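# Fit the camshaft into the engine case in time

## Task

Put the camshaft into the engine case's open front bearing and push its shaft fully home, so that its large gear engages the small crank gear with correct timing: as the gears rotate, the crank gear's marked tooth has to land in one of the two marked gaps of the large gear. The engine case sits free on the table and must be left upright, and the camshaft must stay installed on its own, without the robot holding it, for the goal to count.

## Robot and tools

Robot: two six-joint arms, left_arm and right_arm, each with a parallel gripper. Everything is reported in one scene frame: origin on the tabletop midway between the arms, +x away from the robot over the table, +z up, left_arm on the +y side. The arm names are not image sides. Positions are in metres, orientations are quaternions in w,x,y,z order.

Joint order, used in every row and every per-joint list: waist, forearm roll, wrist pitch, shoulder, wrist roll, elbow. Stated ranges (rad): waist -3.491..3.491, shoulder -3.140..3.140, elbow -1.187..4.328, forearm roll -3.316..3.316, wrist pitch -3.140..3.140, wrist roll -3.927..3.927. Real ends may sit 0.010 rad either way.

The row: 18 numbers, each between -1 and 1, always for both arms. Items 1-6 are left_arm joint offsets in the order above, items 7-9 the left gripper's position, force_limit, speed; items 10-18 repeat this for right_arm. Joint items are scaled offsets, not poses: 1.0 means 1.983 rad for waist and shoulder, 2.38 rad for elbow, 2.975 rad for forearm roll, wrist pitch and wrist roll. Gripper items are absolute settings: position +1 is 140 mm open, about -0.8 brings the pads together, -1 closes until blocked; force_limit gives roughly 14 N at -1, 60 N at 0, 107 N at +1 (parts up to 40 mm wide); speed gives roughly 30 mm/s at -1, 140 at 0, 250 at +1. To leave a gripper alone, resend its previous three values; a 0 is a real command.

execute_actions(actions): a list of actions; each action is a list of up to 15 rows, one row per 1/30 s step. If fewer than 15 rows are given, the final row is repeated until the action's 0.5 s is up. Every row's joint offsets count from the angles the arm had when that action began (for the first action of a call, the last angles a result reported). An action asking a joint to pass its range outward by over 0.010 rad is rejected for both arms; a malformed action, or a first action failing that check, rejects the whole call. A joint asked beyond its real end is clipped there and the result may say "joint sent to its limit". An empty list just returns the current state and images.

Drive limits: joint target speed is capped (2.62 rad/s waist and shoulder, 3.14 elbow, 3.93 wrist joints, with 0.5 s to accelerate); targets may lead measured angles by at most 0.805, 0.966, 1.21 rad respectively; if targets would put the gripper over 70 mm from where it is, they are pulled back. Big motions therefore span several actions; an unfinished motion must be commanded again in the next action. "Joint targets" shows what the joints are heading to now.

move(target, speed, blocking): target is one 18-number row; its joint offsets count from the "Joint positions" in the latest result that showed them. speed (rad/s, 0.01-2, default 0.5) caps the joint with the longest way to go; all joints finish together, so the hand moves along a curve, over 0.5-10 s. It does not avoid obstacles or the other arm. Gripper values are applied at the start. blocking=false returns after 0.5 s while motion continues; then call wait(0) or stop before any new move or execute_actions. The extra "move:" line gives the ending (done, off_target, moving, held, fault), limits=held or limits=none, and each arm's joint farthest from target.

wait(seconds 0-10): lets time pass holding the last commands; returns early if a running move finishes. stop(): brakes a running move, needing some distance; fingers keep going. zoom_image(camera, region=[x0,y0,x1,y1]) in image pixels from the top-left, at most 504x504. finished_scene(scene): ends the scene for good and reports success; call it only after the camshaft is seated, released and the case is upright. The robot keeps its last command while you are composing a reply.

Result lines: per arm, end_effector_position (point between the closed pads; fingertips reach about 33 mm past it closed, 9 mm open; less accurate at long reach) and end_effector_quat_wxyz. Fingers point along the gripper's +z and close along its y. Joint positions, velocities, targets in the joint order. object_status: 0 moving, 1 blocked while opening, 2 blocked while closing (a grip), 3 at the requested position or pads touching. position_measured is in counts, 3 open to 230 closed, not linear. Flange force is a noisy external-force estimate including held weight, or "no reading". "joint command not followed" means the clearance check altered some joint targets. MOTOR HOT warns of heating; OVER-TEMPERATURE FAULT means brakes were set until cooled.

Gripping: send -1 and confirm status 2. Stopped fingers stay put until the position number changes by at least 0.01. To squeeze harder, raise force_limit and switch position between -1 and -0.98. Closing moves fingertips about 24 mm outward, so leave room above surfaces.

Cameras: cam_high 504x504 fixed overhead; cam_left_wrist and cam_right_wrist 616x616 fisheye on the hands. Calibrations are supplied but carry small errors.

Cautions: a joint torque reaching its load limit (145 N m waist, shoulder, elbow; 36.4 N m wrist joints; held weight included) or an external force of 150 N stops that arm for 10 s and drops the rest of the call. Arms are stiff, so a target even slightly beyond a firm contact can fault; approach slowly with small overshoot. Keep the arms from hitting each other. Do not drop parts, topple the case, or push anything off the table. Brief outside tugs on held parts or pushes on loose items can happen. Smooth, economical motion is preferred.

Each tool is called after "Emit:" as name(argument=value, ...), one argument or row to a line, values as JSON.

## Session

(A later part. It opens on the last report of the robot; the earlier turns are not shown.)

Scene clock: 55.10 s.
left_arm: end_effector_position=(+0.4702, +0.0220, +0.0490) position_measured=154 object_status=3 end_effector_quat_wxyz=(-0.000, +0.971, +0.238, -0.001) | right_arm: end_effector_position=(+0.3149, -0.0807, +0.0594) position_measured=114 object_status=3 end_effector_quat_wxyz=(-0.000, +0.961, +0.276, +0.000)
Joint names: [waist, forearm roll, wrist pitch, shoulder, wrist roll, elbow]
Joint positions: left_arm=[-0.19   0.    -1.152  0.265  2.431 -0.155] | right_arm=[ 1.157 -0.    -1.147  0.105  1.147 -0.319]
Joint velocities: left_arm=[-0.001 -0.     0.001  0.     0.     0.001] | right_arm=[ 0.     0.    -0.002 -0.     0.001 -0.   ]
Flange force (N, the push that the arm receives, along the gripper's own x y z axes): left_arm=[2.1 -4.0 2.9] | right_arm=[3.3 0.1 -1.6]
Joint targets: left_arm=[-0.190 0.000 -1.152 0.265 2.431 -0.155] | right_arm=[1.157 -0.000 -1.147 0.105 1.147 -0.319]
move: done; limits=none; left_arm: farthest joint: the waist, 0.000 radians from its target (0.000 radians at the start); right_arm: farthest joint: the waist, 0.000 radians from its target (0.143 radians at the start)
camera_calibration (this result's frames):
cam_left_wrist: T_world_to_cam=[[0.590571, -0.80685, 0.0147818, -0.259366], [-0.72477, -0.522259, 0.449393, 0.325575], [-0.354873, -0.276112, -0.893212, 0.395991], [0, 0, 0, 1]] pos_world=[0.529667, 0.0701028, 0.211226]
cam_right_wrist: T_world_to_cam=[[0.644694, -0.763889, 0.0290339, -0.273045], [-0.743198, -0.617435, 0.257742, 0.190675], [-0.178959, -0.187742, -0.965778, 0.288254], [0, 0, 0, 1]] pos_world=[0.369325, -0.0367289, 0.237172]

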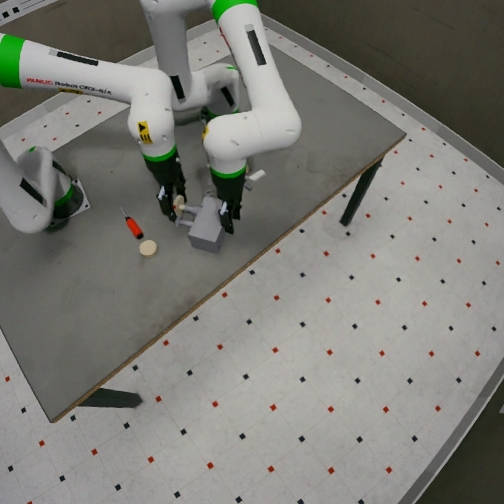

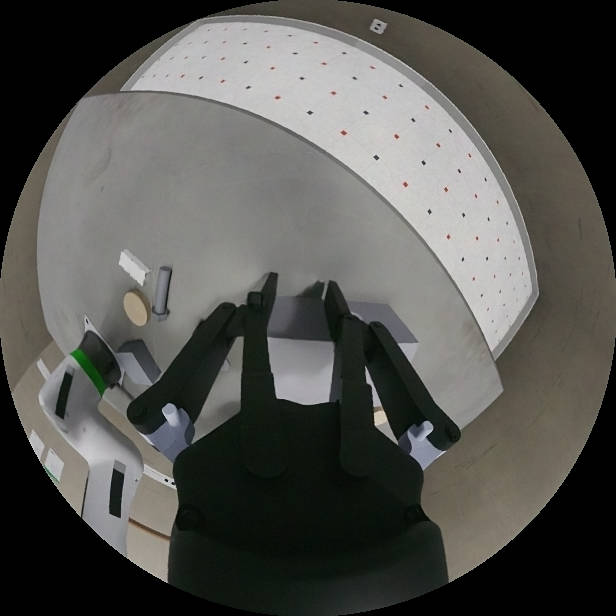

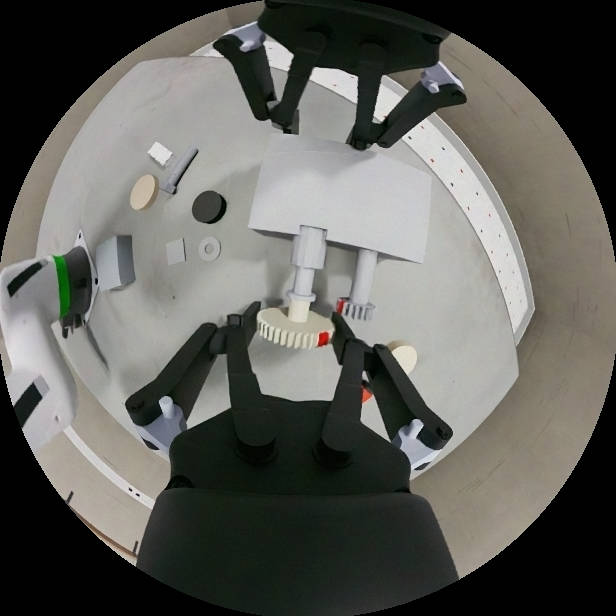

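Emit:
move(
  target=[0,0,0,0,0,0,-0.2,0,0,0,0,0,0,0,0,-1,-0.5,-0.5],
)

Emit:
move(
  target=[0,0,0,0,0,0,-0.2,0,0,-0.0724,-0.0639,0,-0.002,0.0733,0.0163,-1,-0.5,-0.5],
  speed=0.2,
)

Emit:
move(
  target=[0,0,0,0,0,0,-0.2,0,0,0.0724,0.0639,0,0.002,-0.0733,-0.0163,0.13,-0.5,1],
  speed=0.25,
)

Emit:
move(
  target=[0,0,0,0,0,0,-0.2,0,0,0,0,0,0,0,0,-1,-0.5,-0.5],
)

Emit:
move(
  target=[0,0,0,0,0,0,-0.2,0,0,-0.0724,-0.0639,0,-0.002,0.0733,0.0163,-1,-0.5,-0.5],
  speed=0.2,
)

Emit:
move(
  target=[0,0,0,0,0,0,-0.2,0,0,0.0724,0.0639,0,0.002,-0.0733,-0.0163,0.13,-0.5,1],
  speed=0.25,
)

Emit:
move(
  target=[0,0,0,0,0,0,-0.2,0,0,0,0,0,0,0,0,-1,-0.5,-0.5],
)

Emit:
move(
  target=[0,0,0,0,0,0,-0.2,0,0,-0.0724,-0.0639,0,-0.002,0.0733,0.0163,-1,-0.5,-0.5],
  speed=0.2,
)

Emit:
move(
  target=[0,0,0,0,0,0,-0.2,0,0,0.0724,0.0639,0,0.002,-0.0733,-0.0163,0.2,-0.5,1],
  speed=0.25,
)

Emit:
move(
  target=[0,0,0,0,0,0,-0.2,0,0,0.085,0,0.002,-0.19,-0.057,-0.16,0.2,-0.5,1],
  speed=0.3,
)

Emit:
zoom_image(
  camera="cam_right_wrist",
  region=[250,100,430,250],
)

Scene clock: 56.23 s.
left_arm: end_effector_position=(+0.4702, +0.0220, +0.0490) position_measured=154 object_status=3 end_effector_quat_wxyz=(-0.000, +0.971, +0.238, -0.001) | right_arm: end_effector_position=(+0.3149, -0.0807, +0.0594) position_measured=122 object_status=2 end_effector_quat_wxyz=(-0.000, +0.961, +0.276, +0.000)
Joint names: [waist, forearm roll, wrist pitch, shoulder, wrist roll, elbow]
Joint positions: left_arm=[-0.19   0.    -1.152  0.265  2.431 -0.155] | right_arm=[ 1.157 -0.    -1.147  0.105  1.147 -0.319]
Joint velocities: left_arm=[ 0.001 -0.    -0.001 -0.     0.    -0.002] | right_arm=[ 0.     0.001  0.001 -0.    -0.001 -0.   ]
Flange force (N, the push that the arm receives, along the gripper's own x y z axes): left_arm=[-0.6 -3.8 4.0] | right_arm=[-1.3 5.5 -9.6]
Joint targets: left_arm=[-0.190 0.000 -1.152 0.265 2.431 -0.155] | right_arm=[1.157 -0.000 -1.147 0.105 1.147 -0.319]
move: done; limits=none; left_arm: farthest joint: the waist, 0.000 radians from its target (0.000 radians at the start); right_arm: farthest joint: the waist, 0.000 radians from its target (0.000 radians at the start)
camera_calibration (this result's frames):
cam_left_wrist: T_world_to_cam=[[0.590571, -0.80685, 0.0147815, -0.259366], [-0.72477, -0.522259, 0.449393, 0.325575], [-0.354873, -0.276112, -0.893212, 0.395991], [0, 0, 0, 1]] pos_world=[0.529667, 0.0701029, 0.211226]
cam_right_wrist: T_world_to_cam=[[0.644703, -0.763881, 0.029041, -0.273042], [-0.743189, -0.617439, 0.257758, 0.190664], [-0.178966, -0.18776, -0.965773, 0.288245], [0, 0, 0, 1]] pos_world=[0.369316, -0.0367274, 0.237163]

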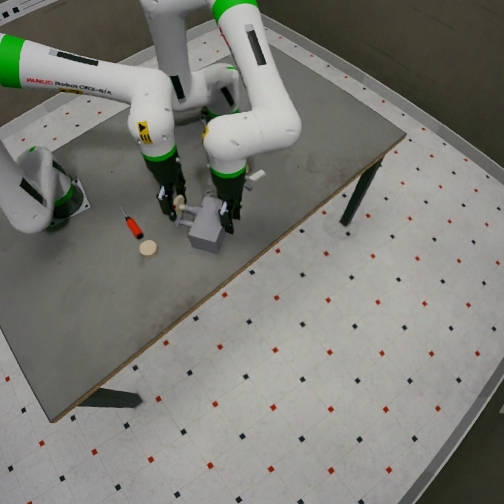

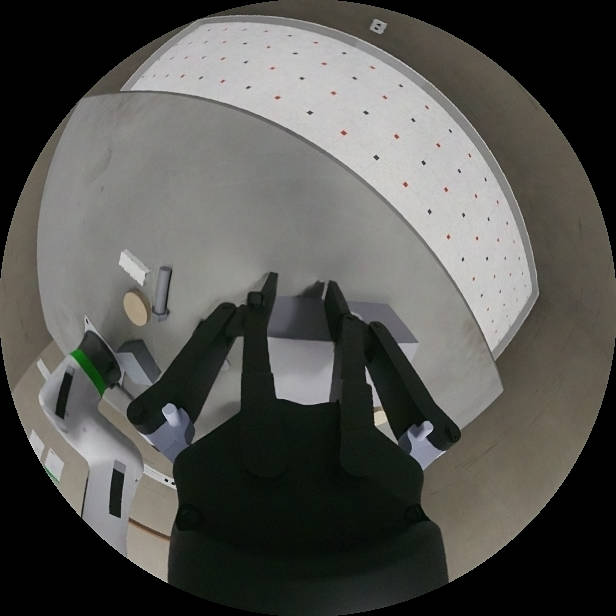

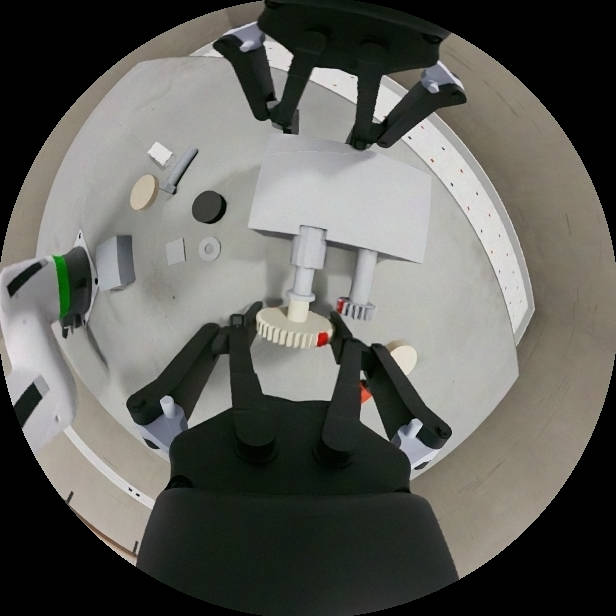

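Scene clock: 57.63 s.
left_arm: end_effector_position=(+0.4702, +0.0220, +0.0490) position_measured=154 object_status=3 end_effector_quat_wxyz=(-0.000, +0.971, +0.238, -0.001) | right_arm: end_effector_position=(+0.3146, -0.0808, +0.0595) position_measured=122 object_status=2 end_effector_quat_wxyz=(-0.086, +0.957, +0.275, -0.025)
Joint names: [waist, forearm roll, wrist pitch, shoulder, wrist roll, elbow]
Joint positions: left_arm=[-0.19   0.    -1.152  0.265  2.431 -0.155] | right_arm=[ 1.013 -0.19  -1.147  0.101  1.365 -0.28 ]
Joint velocities: left_arm=[-0.001  0.    -0.     0.    -0.     0.002] | right_arm=[ 0.001  0.     0.    -0.    -0.     0.001]
Flange force (N, the push that the arm receives, along the gripper's own x y z axes): left_arm=[1.0 -2.3 6.0] | right_arm=[-1.9 5.2 -1.8]
Joint targets: left_arm=[-0.190 0.000 -1.152 0.265 2.431 -0.155] | right_arm=[1.013 -0.190 -1.147 0.101 1.365 -0.280]
move: done; limits=none; left_arm: farthest joint: the waist, 0.000 radians from its target (0.000 radians at the start); right_arm: farthest joint: the waist, 0.000 radians from its target (0.143 radians at the start)
camera_calibration (this result's frames):
cam_left_wrist: T_world_to_cam=[[0.590571, -0.80685, 0.0147818, -0.259366], [-0.72477, -0.522259, 0.449393, 0.325575], [-0.354873, -0.276112, -0.893212, 0.395991], [0, 0, 0, 1]] pos_world=[0.529667, 0.0701028, 0.211226]
cam_right_wrist: T_world_to_cam=[[0.638812, -0.75486, -0.148682, -0.259758], [-0.719714, -0.654621, 0.231266, 0.18158], [-0.271904, -0.0407274, -0.961462, 0.329098], [0, 0, 0, 1]] pos_world=[0.386105, -0.0638112, 0.235801]

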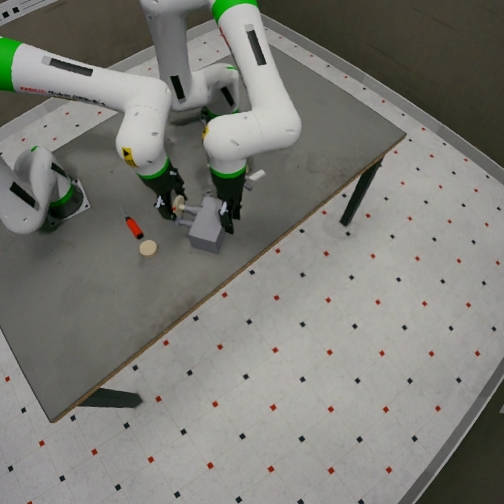

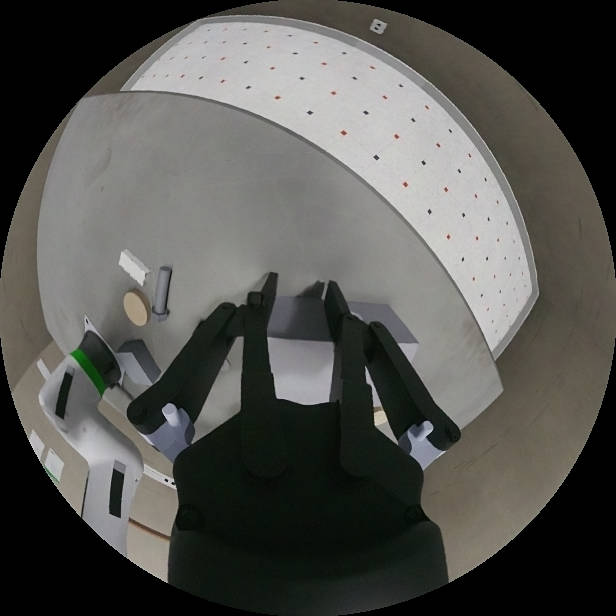

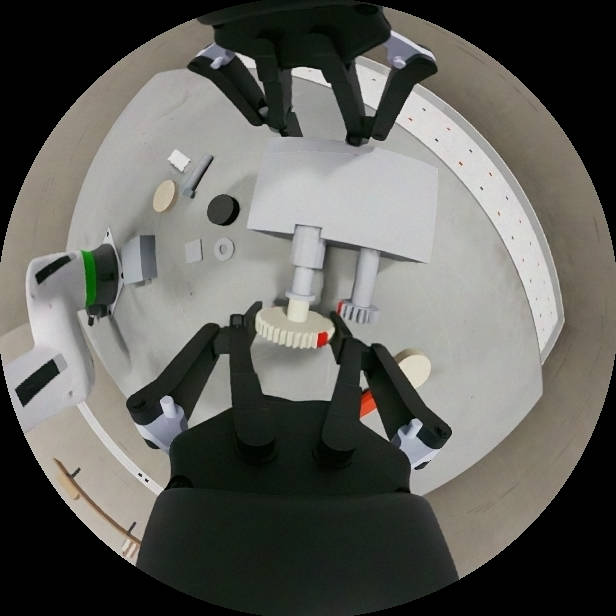

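Scene clock: 58.83 s.
left_arm: end_effector_position=(+0.4702, +0.0220, +0.0490) position_measured=154 object_status=3 end_effector_quat_wxyz=(-0.000, +0.971, +0.238, -0.001) | right_arm: end_effector_position=(+0.3149, -0.0807, +0.0594) position_measured=113 object_status=3 end_effector_quat_wxyz=(-0.000, +0.961, +0.276, +0.000)
Joint names: [waist, forearm roll, wrist pitch, shoulder, wrist roll, elbow]
Joint positions: left_arm=[-0.19   0.    -1.152  0.265  2.431 -0.155] | right_arm=[ 1.157 -0.    -1.147  0.105  1.147 -0.319]
Joint velocities: left_arm=[-0.002 -0.    -0.001  0.001  0.    -0.002] | right_arm=[ 0.001 -0.     0.    -0.    -0.001  0.   ]
Flange force (N, the push that the arm receives, along the gripper's own x y z axes): left_arm=[3.4 -4.6 5.2] | right_arm=[0.6 1.6 -0.3]
Joint targets: left_arm=[-0.190 0.000 -1.152 0.265 2.431 -0.155] | right_arm=[1.157 -0.000 -1.147 0.105 1.147 -0.319]
move: done; limits=none; left_arm: farthest joint: the waist, 0.000 radians from its target (0.000 radians at the start); right_arm: farthest joint: the waist, 0.000 radians from its target (0.143 radians at the start)
camera_calibration (this result's frames):
cam_left_wrist: T_world_to_cam=[[0.590571, -0.80685, 0.0147821, -0.259366], [-0.72477, -0.522259, 0.449393, 0.325575], [-0.354873, -0.276112, -0.893212, 0.395991], [0, 0, 0, 1]] pos_world=[0.529667, 0.0701028, 0.211226]
cam_right_wrist: T_world_to_cam=[[0.644691, -0.763892, 0.029028, -0.273037], [-0.743196, -0.617429, 0.257762, 0.190669], [-0.17898, -0.18775, -0.965772, 0.288249], [0, 0, 0, 1]] pos_world=[0.369319, -0.0367271, 0.237161]

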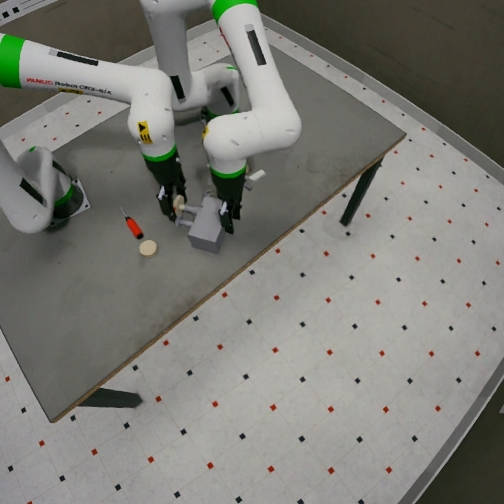

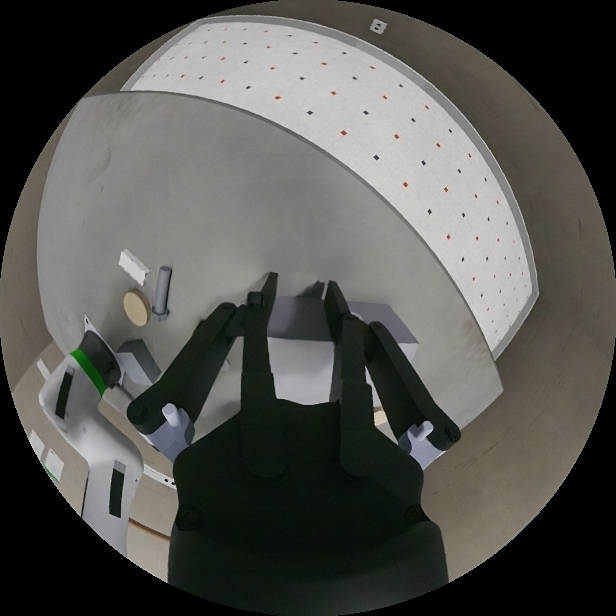

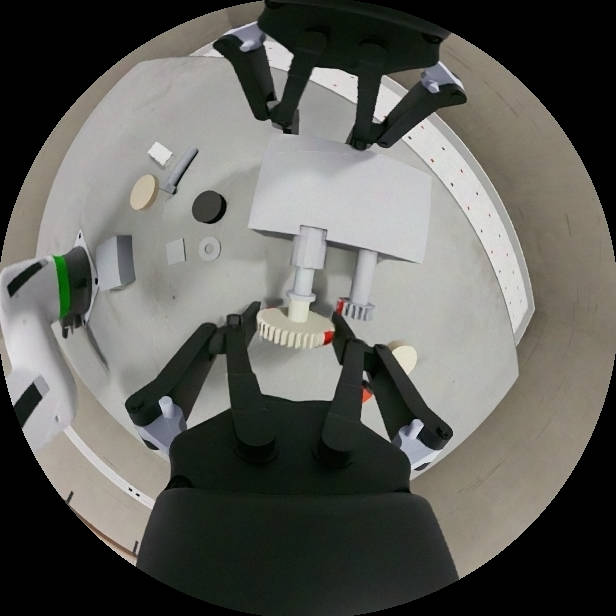

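Scene clock: 59.33 s.
left_arm: end_effector_position=(+0.4702, +0.0220, +0.0490) position_measured=154 object_status=3 end_effector_quat_wxyz=(-0.000, +0.971, +0.238, -0.001) | right_arm: end_effector_position=(+0.3149, -0.0807, +0.0594) position_measured=122 object_status=2 end_effector_quat_wxyz=(-0.000, +0.961, +0.276, +0.000)
Joint names: [waist, forearm roll, wrist pitch, shoulder, wrist roll, elbow]
Joint positions: left_arm=[-0.19   0.    -1.152  0.265  2.431 -0.155] | right_arm=[ 1.157 -0.    -1.147  0.105  1.147 -0.319]
Joint velocities: left_arm=[ 0.002 -0.001  0.001 -0.001 -0.    -0.001] | right_arm=[ 0.001 -0.    -0.001  0.     0.    -0.   ]
Flange force (N, the push that the arm receives, along the gripper's own x y z axes): left_arm=[2.1 -4.7 5.3] | right_arm=[0.0 3.7 -7.9]
Joint targets: left_arm=[-0.190 0.000 -1.152 0.265 2.431 -0.155] | right_arm=[1.157 -0.000 -1.147 0.105 1.147 -0.319]
move: done; limits=none; left_arm: farthest joint: the waist, 0.000 radians from its target (0.000 radians at the start); right_arm: farthest joint: the waist, 0.000 radians from its target (0.000 radians at the start)
camera_calibration (this result's frames):
cam_left_wrist: T_world_to_cam=[[0.590571, -0.80685, 0.0147817, -0.259366], [-0.72477, -0.522259, 0.449393, 0.325575], [-0.354873, -0.276112, -0.893212, 0.395991], [0, 0, 0, 1]] pos_world=[0.529667, 0.0701028, 0.211226]
cam_right_wrist: T_world_to_cam=[[0.644707, -0.763876, 0.0290732, -0.273056], [-0.74319, -0.617438, 0.25776, 0.190668], [-0.178946, -0.187786, -0.965772, 0.288236], [0, 0, 0, 1]] pos_world=[0.369322, -0.0367291, 0.237162]

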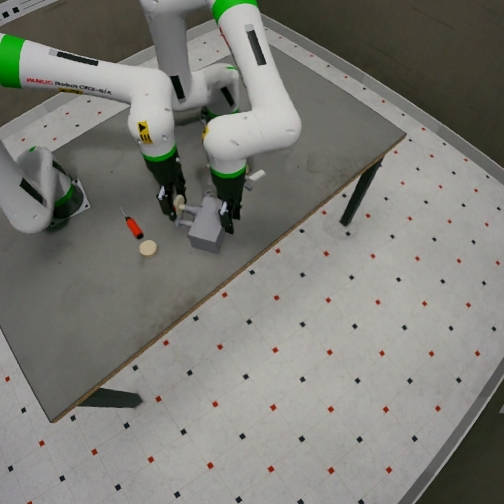

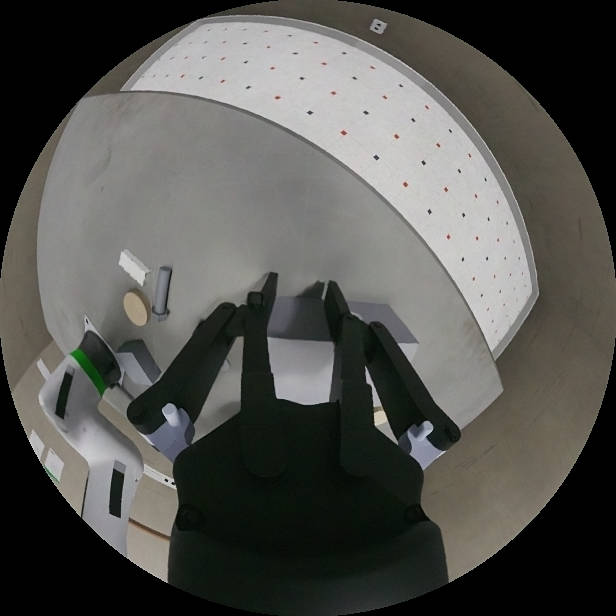

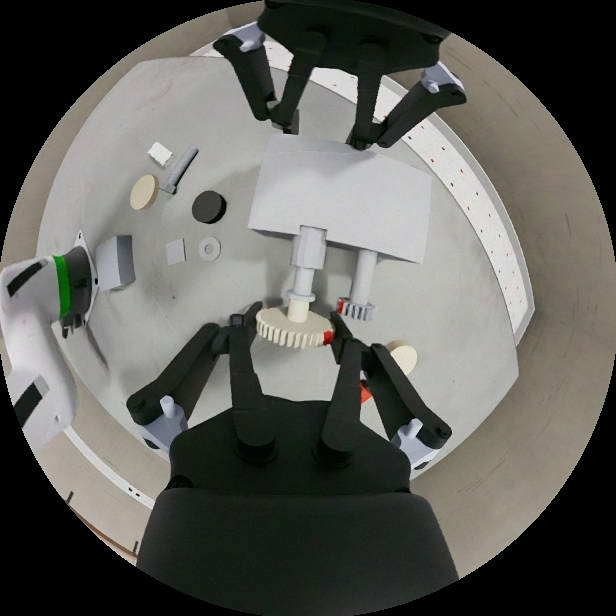

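Scene clock: 60.73 s.
left_arm: end_effector_position=(+0.4702, +0.0220, +0.0490) position_measured=154 object_status=3 end_effector_quat_wxyz=(-0.000, +0.971, +0.238, -0.001) | right_arm: end_effector_position=(+0.3147, -0.0808, +0.0595) position_measured=122 object_status=2 end_effector_quat_wxyz=(-0.086, +0.957, +0.275, -0.025)
Joint names: [waist, forearm roll, wrist pitch, shoulder, wrist roll, elbow]
Joint positions: left_arm=[-0.19   0.    -1.152  0.265  2.431 -0.155] | right_arm=[ 1.013 -0.19  -1.147  0.101  1.365 -0.28 ]
Joint velocities: left_arm=[ 0.001  0.     0.    -0.     0.     0.   ] | right_arm=[ 0.     0.     0.001 -0.    -0.     0.   ]
Flange force (N, the push that the arm receives, along the gripper's own x y z axes): left_arm=[2.4 -7.5 7.1] | right_arm=[-0.9 3.6 -1.0]
Joint targets: left_arm=[-0.190 0.000 -1.152 0.265 2.431 -0.155] | right_arm=[1.013 -0.190 -1.147 0.101 1.365 -0.280]
move: done; limits=none; left_arm: farthest joint: the waist, 0.000 radians from its target (0.000 radians at the start); right_arm: farthest joint: the waist, 0.000 radians from its target (0.143 radians at the start)
camera_calibration (this result's frames):
cam_left_wrist: T_world_to_cam=[[0.590571, -0.80685, 0.0147817, -0.259366], [-0.72477, -0.522259, 0.449393, 0.325575], [-0.354873, -0.276112, -0.893212, 0.395991], [0, 0, 0, 1]] pos_world=[0.529667, 0.0701028, 0.211226]
cam_right_wrist: T_world_to_cam=[[0.638821, -0.754859, -0.148647, -0.259776], [-0.719721, -0.654621, 0.231243, 0.181597], [-0.271864, -0.0407385, -0.961473, 0.329101], [0, 0, 0, 1]] pos_world=[0.386121, -0.0638099, 0.235814]

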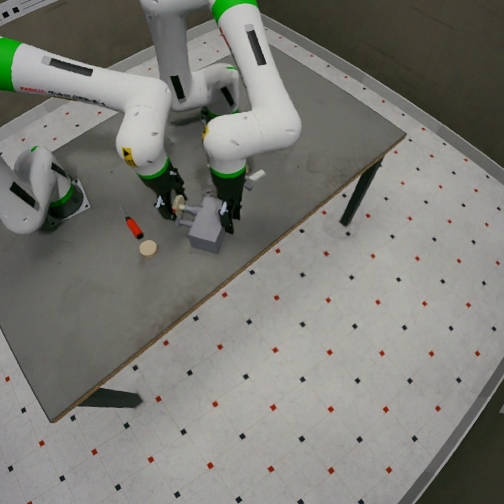

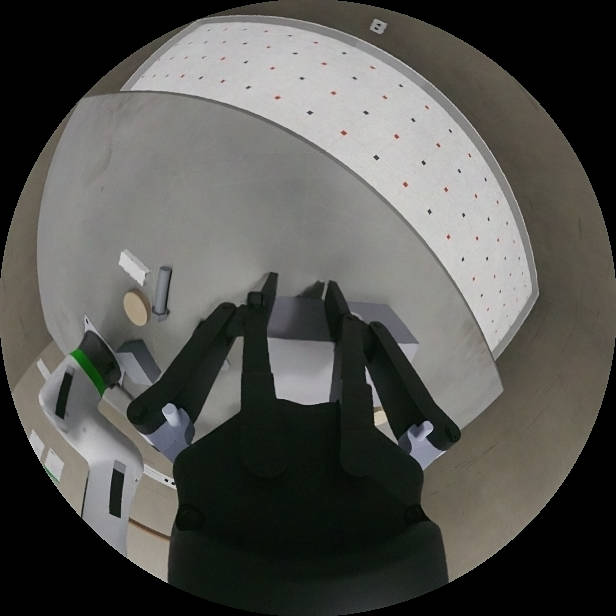

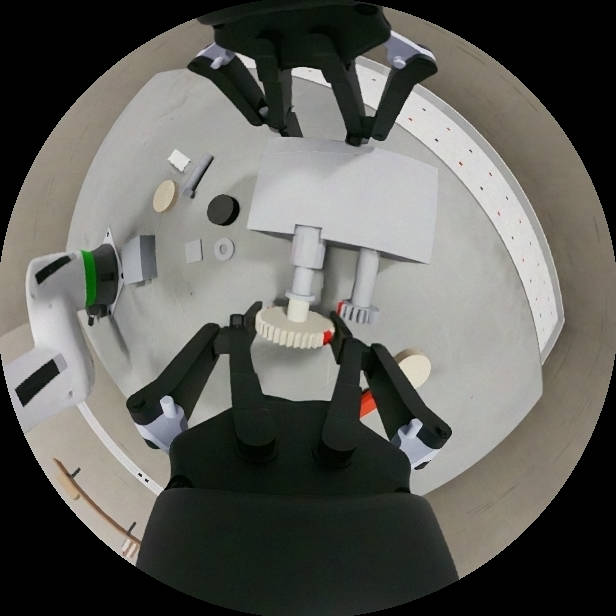

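Scene clock: 61.93 s.
left_arm: end_effector_position=(+0.4702, +0.0220, +0.0490) position_measured=154 object_status=3 end_effector_quat_wxyz=(-0.000, +0.971, +0.238, -0.001) | right_arm: end_effector_position=(+0.3149, -0.0807, +0.0594) position_measured=113 object_status=3 end_effector_quat_wxyz=(-0.000, +0.961, +0.276, +0.000)
Joint names: [waist, forearm roll, wrist pitch, shoulder, wrist roll, elbow]
Joint positions: left_arm=[-0.19   0.    -1.152  0.265  2.431 -0.155] | right_arm=[ 1.157 -0.    -1.147  0.105  1.147 -0.319]
Joint velocities: left_arm=[-0.     0.001  0.001 -0.    -0.     0.001] | right_arm=[-0.    -0.001  0.001 -0.    -0.    -0.   ]
Flange force (N, the push that the arm receives, along the gripper's own x y z axes): left_arm=[1.3 -5.6 6.1] | right_arm=[0.4 0.6 -1.7]
Joint targets: left_arm=[-0.190 0.000 -1.152 0.265 2.431 -0.155] | right_arm=[1.157 -0.000 -1.147 0.105 1.147 -0.319]
move: done; limits=none; left_arm: farthest joint: the waist, 0.000 radians from its target (0.000 radians at the start); right_arm: farthest joint: the waist, 0.000 radians from its target (0.143 radians at the start)
camera_calibration (this result's frames):
cam_left_wrist: T_world_to_cam=[[0.590571, -0.80685, 0.0147818, -0.259366], [-0.72477, -0.522259, 0.449393, 0.325575], [-0.354873, -0.276112, -0.893212, 0.395991], [0, 0, 0, 1]] pos_world=[0.529667, 0.0701028, 0.211226]
cam_right_wrist: T_world_to_cam=[[0.644694, -0.763889, 0.0290582, -0.273051], [-0.743203, -0.617432, 0.257733, 0.190689], [-0.178938, -0.187755, -0.965779, 0.288252], [0, 0, 0, 1]] pos_world=[0.369334, -0.0367227, 0.237175]

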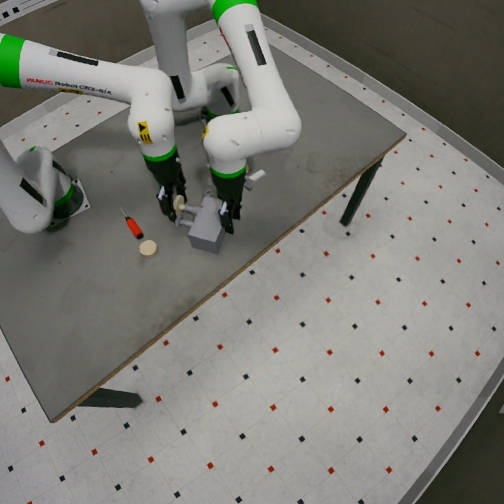

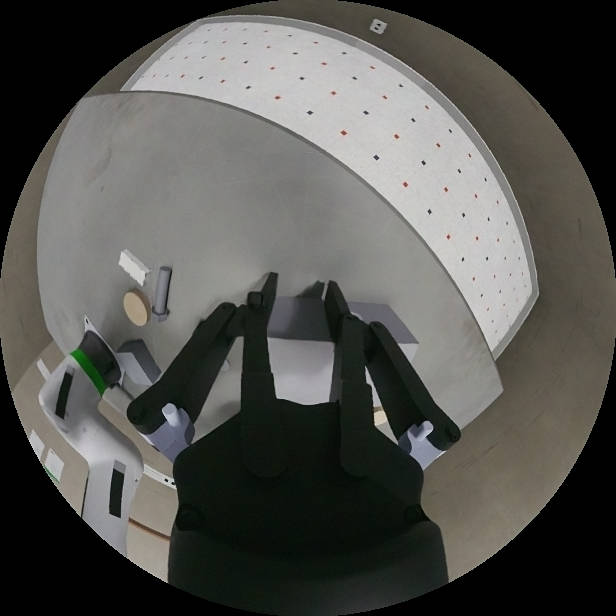

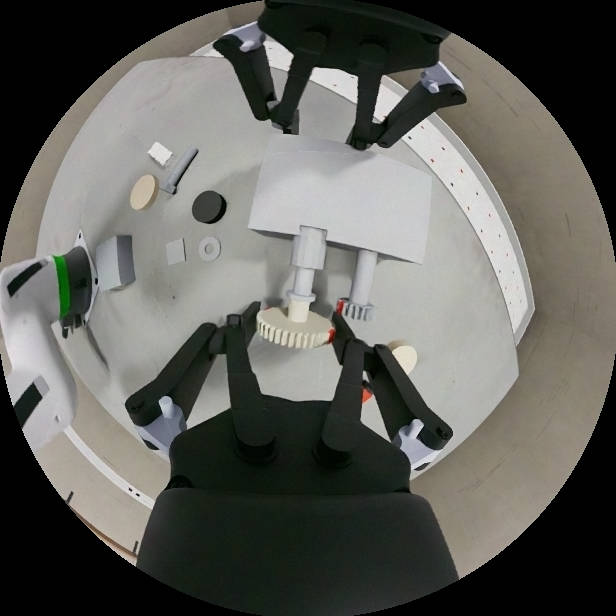

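Scene clock: 62.43 s.
left_arm: end_effector_position=(+0.4702, +0.0220, +0.0490) position_measured=154 object_status=3 end_effector_quat_wxyz=(-0.000, +0.971, +0.238, -0.001) | right_arm: end_effector_position=(+0.3150, -0.0807, +0.0594) position_measured=122 object_status=2 end_effector_quat_wxyz=(-0.000, +0.961, +0.276, +0.000)
Joint names: [waist, forearm roll, wrist pitch, shoulder, wrist roll, elbow]
Joint positions: left_arm=[-0.19   0.    -1.152  0.265  2.431 -0.155] | right_arm=[ 1.157 -0.    -1.147  0.105  1.147 -0.319]
Joint velocities: left_arm=[ 0.     0.    -0.002 -0.001 -0.    -0.001] | right_arm=[ 0.001 -0.001  0.001 -0.    -0.    -0.   ]
Flange force (N, the push that the arm receives, along the gripper's own x y z axes): left_arm=[2.6 -1.3 4.5] | right_arm=[0.3 3.7 -7.6]
Joint targets: left_arm=[-0.190 0.000 -1.152 0.265 2.431 -0.155] | right_arm=[1.157 -0.000 -1.147 0.105 1.147 -0.319]
move: done; limits=none; left_arm: farthest joint: the waist, 0.000 radians from its target (0.000 radians at the start); right_arm: farthest joint: the waist, 0.000 radians from its target (0.000 radians at the start)
camera_calibration (this result's frames):
cam_left_wrist: T_world_to_cam=[[0.590571, -0.80685, 0.0147818, -0.259366], [-0.72477, -0.522259, 0.449393, 0.325575], [-0.354873, -0.276112, -0.893212, 0.395991], [0, 0, 0, 1]] pos_world=[0.529667, 0.0701028, 0.211226]
cam_right_wrist: T_world_to_cam=[[0.644711, -0.763872, 0.0291061, -0.273072], [-0.743197, -0.617441, 0.25773, 0.190687], [-0.178902, -0.187793, -0.965778, 0.288239], [0, 0, 0, 1]] pos_world=[0.369337, -0.0367248, 0.237177]

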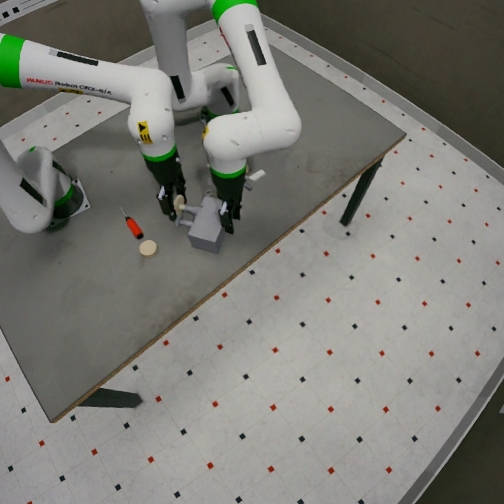

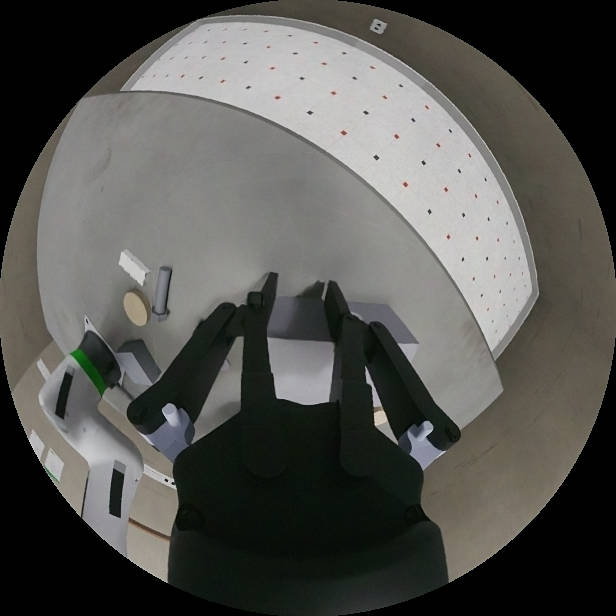

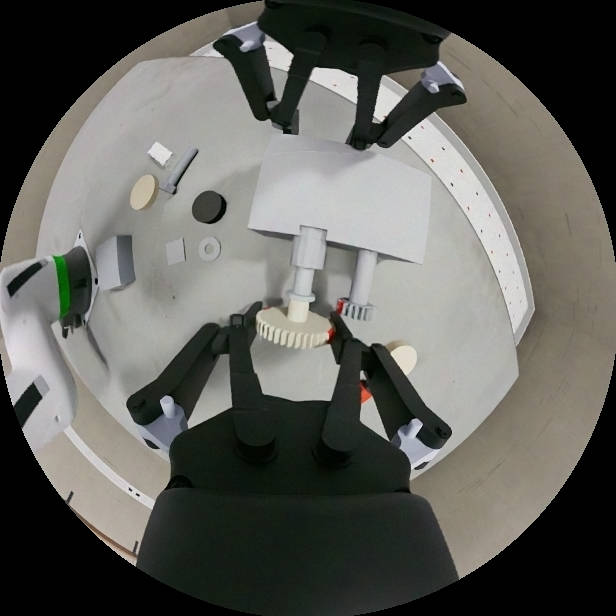

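Scene clock: 63.83 s.
left_arm: end_effector_position=(+0.4702, +0.0220, +0.0490) position_measured=154 object_status=3 end_effector_quat_wxyz=(-0.000, +0.971, +0.238, -0.001) | right_arm: end_effector_position=(+0.3147, -0.0808, +0.0595) position_measured=122 object_status=2 end_effector_quat_wxyz=(-0.086, +0.957, +0.275, -0.025)
Joint names: [waist, forearm roll, wrist pitch, shoulder, wrist roll, elbow]
Joint positions: left_arm=[-0.19   0.    -1.152  0.265  2.431 -0.155] | right_arm=[ 1.013 -0.19  -1.147  0.101  1.365 -0.28 ]
Joint velocities: left_arm=[-0.001 -0.     0.001  0.     0.     0.   ] | right_arm=[-0.001  0.001  0.001 -0.     0.001  0.002]
Flange force (N, the push that the arm receives, along the gripper's own x y z axes): left_arm=[-1.4 -7.7 6.0] | right_arm=[-1.6 2.2 -3.4]
Joint targets: left_arm=[-0.190 0.000 -1.152 0.265 2.431 -0.155] | right_arm=[1.013 -0.190 -1.147 0.101 1.365 -0.280]
move: done; limits=none; left_arm: farthest joint: the waist, 0.000 radians from its target (0.000 radians at the start); right_arm: farthest joint: the waist, 0.000 radians from its target (0.143 radians at the start)
camera_calibration (this result's frames):
cam_left_wrist: T_world_to_cam=[[0.590571, -0.806851, 0.0147817, -0.259366], [-0.72477, -0.522259, 0.449393, 0.325575], [-0.354873, -0.276112, -0.893212, 0.395991], [0, 0, 0, 1]] pos_world=[0.529667, 0.0701028, 0.211226]
cam_right_wrist: T_world_to_cam=[[0.638825, -0.754862, -0.148614, -0.259794], [-0.719725, -0.654615, 0.231244, 0.181604], [-0.271843, -0.0407633, -0.961478, 0.329097], [0, 0, 0, 1]] pos_world=[0.38613, -0.063813, 0.235815]

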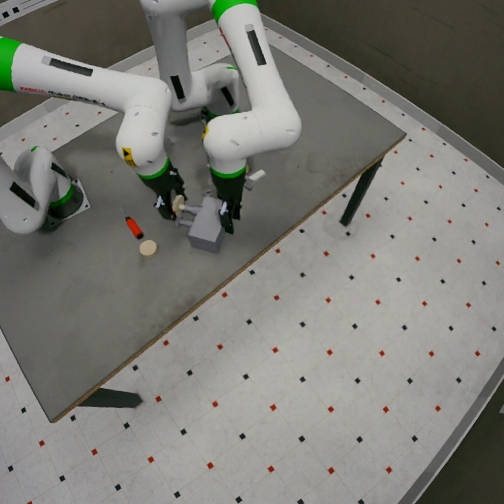

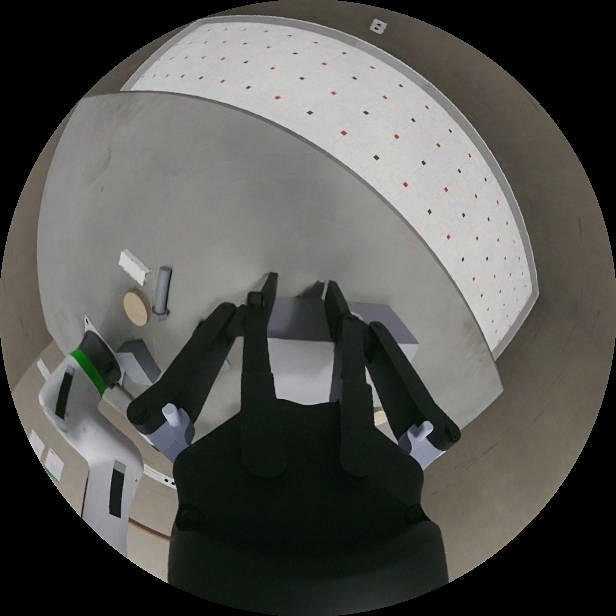

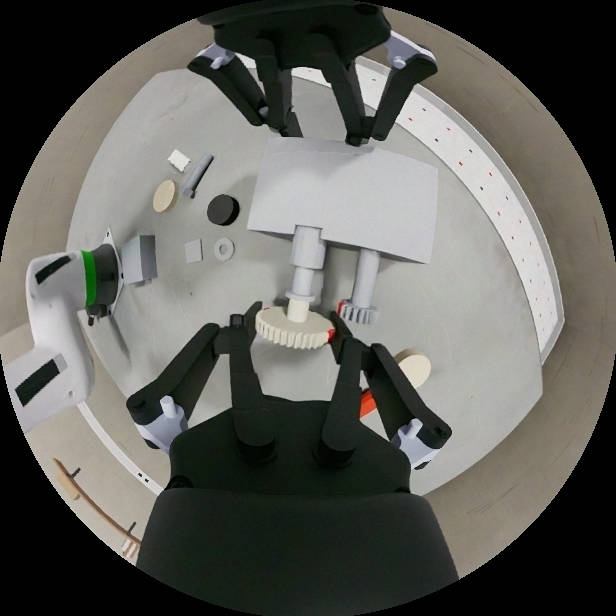

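Scene clock: 65.03 s.
left_arm: end_effector_position=(+0.4702, +0.0220, +0.0490) position_measured=154 object_status=3 end_effector_quat_wxyz=(-0.000, +0.971, +0.238, -0.001) | right_arm: end_effector_position=(+0.3150, -0.0807, +0.0594) position_measured=104 object_status=3 end_effector_quat_wxyz=(-0.000, +0.961, +0.276, +0.000)
Joint names: [waist, forearm roll, wrist pitch, shoulder, wrist roll, elbow]
Joint positions: left_arm=[-0.19   0.    -1.152  0.265  2.431 -0.155] | right_arm=[ 1.157 -0.    -1.147  0.105  1.147 -0.319]
Joint velocities: left_arm=[ 0.001 -0.001 -0.    -0.     0.     0.002] | right_arm=[ 0.002  0.001 -0.001 -0.    -0.     0.   ]
Flange force (N, the push that the arm receives, along the gripper's own x y z axes): left_arm=[0.3 -6.3 5.0] | right_arm=[2.9 1.2 -1.8]
Joint targets: left_arm=[-0.190 0.000 -1.152 0.265 2.431 -0.155] | right_arm=[1.157 -0.000 -1.147 0.105 1.147 -0.319]
move: done; limits=none; left_arm: farthest joint: the waist, 0.000 radians from its target (0.000 radians at the start); right_arm: farthest joint: the waist, 0.000 radians from its target (0.143 radians at the start)
camera_calibration (this result's frames):
cam_left_wrist: T_world_to_cam=[[0.590571, -0.80685, 0.0147818, -0.259366], [-0.72477, -0.522259, 0.449393, 0.325575], [-0.354873, -0.276112, -0.893212, 0.395991], [0, 0, 0, 1]] pos_world=[0.529667, 0.0701028, 0.211226]
cam_right_wrist: T_world_to_cam=[[0.644694, -0.763887, 0.0290906, -0.273066], [-0.743209, -0.617428, 0.257727, 0.190698], [-0.178913, -0.187776, -0.96578, 0.288247], [0, 0, 0, 1]] pos_world=[0.369344, -0.0367235, 0.237178]

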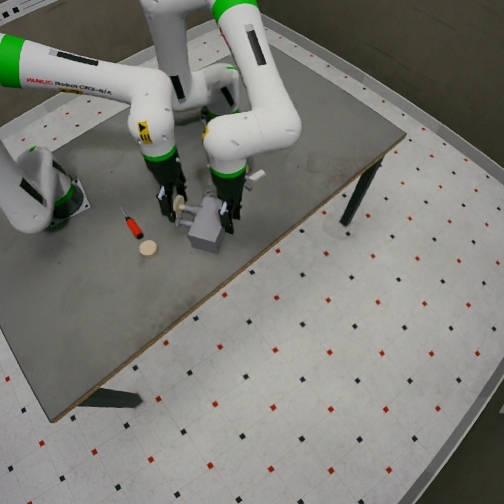

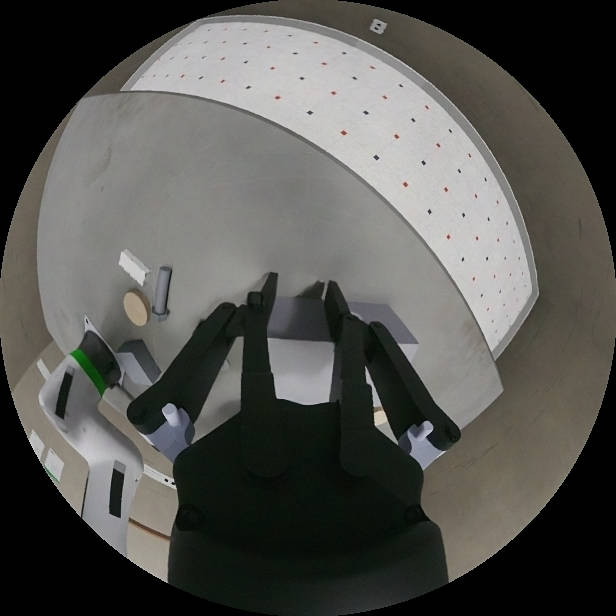

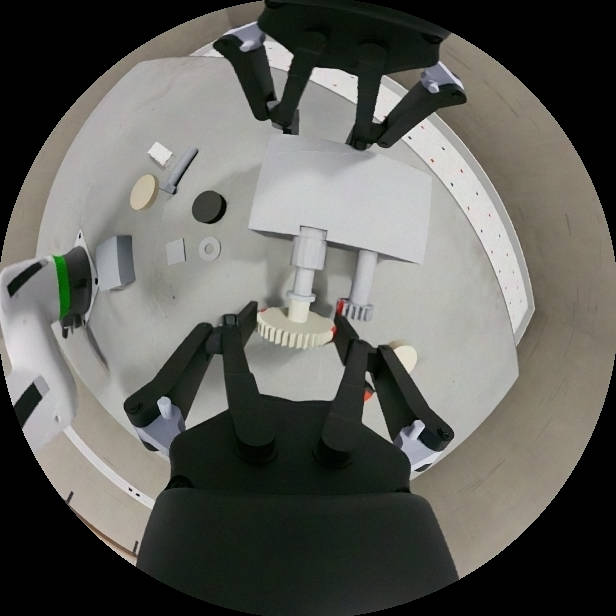

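Scene clock: 66.63 s.
left_arm: end_effector_position=(+0.4702, +0.0220, +0.0490) position_measured=154 object_status=3 end_effector_quat_wxyz=(-0.000, +0.971, +0.238, -0.001) | right_arm: end_effector_position=(+0.1991, -0.1661, +0.0451) position_measured=104 object_status=3 end_effector_quat_wxyz=(-0.001, +0.961, +0.276, +0.001)
Joint names: [waist, forearm roll, wrist pitch, shoulder, wrist roll, elbow]
Joint positions: left_arm=[-0.19   0.    -1.152  0.265  2.431 -0.155] | right_arm=[ 1.325 -0.    -1.141 -0.272  0.978 -0.699]
Joint velocities: left_arm=[-0.001 -0.001  0.001 -0.    -0.     0.001] | right_arm=[ 0.001  0.     0.002 -0.    -0.    -0.   ]
Flange force (N, the push that the arm receives, along the gripper's own x y z axes): left_arm=[1.5 -6.3 5.6] | right_arm=[3.0 -1.1 -0.9]
Joint targets: left_arm=[-0.190 0.000 -1.152 0.265 2.431 -0.155] | right_arm=[1.325 -0.000 -1.141 -0.272 0.978 -0.699]
move: done; limits=none; left_arm: farthest joint: the waist, 0.000 radians from its target (0.000 radians at the start); right_arm: farthest joint: the waist, 0.000 radians from its target (0.169 radians at the start)
camera_calibration (this result's frames):
cam_left_wrist: T_world_to_cam=[[0.590571, -0.80685, 0.0147818, -0.259366], [-0.72477, -0.522259, 0.449393, 0.325575], [-0.354873, -0.276112, -0.893212, 0.395991], [0, 0, 0, 1]] pos_world=[0.529667, 0.0701028, 0.211226]
cam_right_wrist: T_world_to_cam=[[0.643888, -0.764603, 0.0281133, -0.263077], [-0.744027, -0.617146, 0.256037, 0.0558841], [-0.178417, -0.185776, -0.966258, 0.237896], [0, 0, 0, 1]] pos_world=[0.253416, -0.122466, 0.222956]

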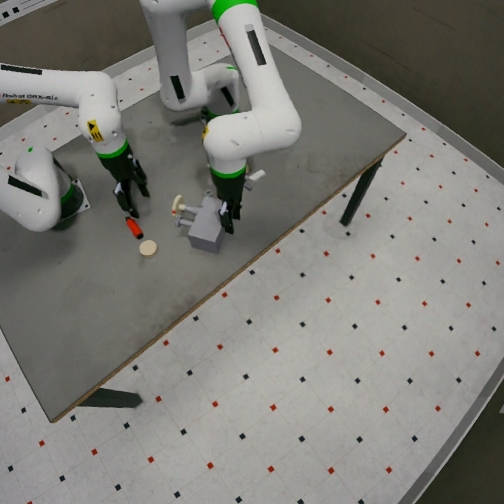

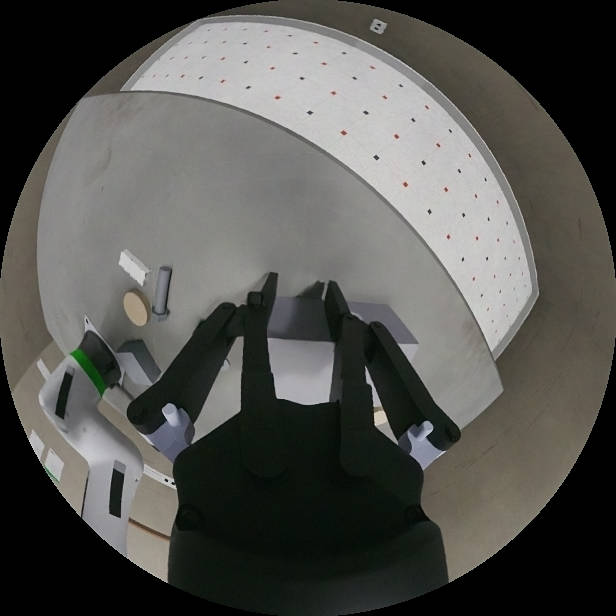

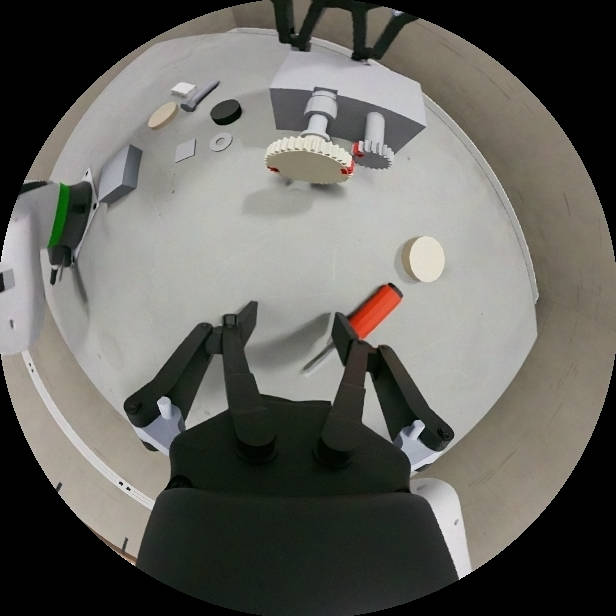

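Region (250, 100, 430, 250) of cam_right_wrist's 616x616 image, scaled by 2.800, with more detail than that image has.

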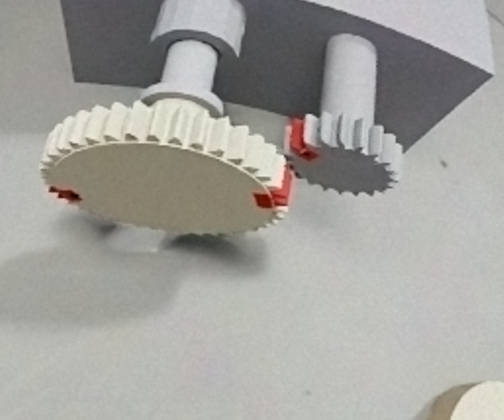

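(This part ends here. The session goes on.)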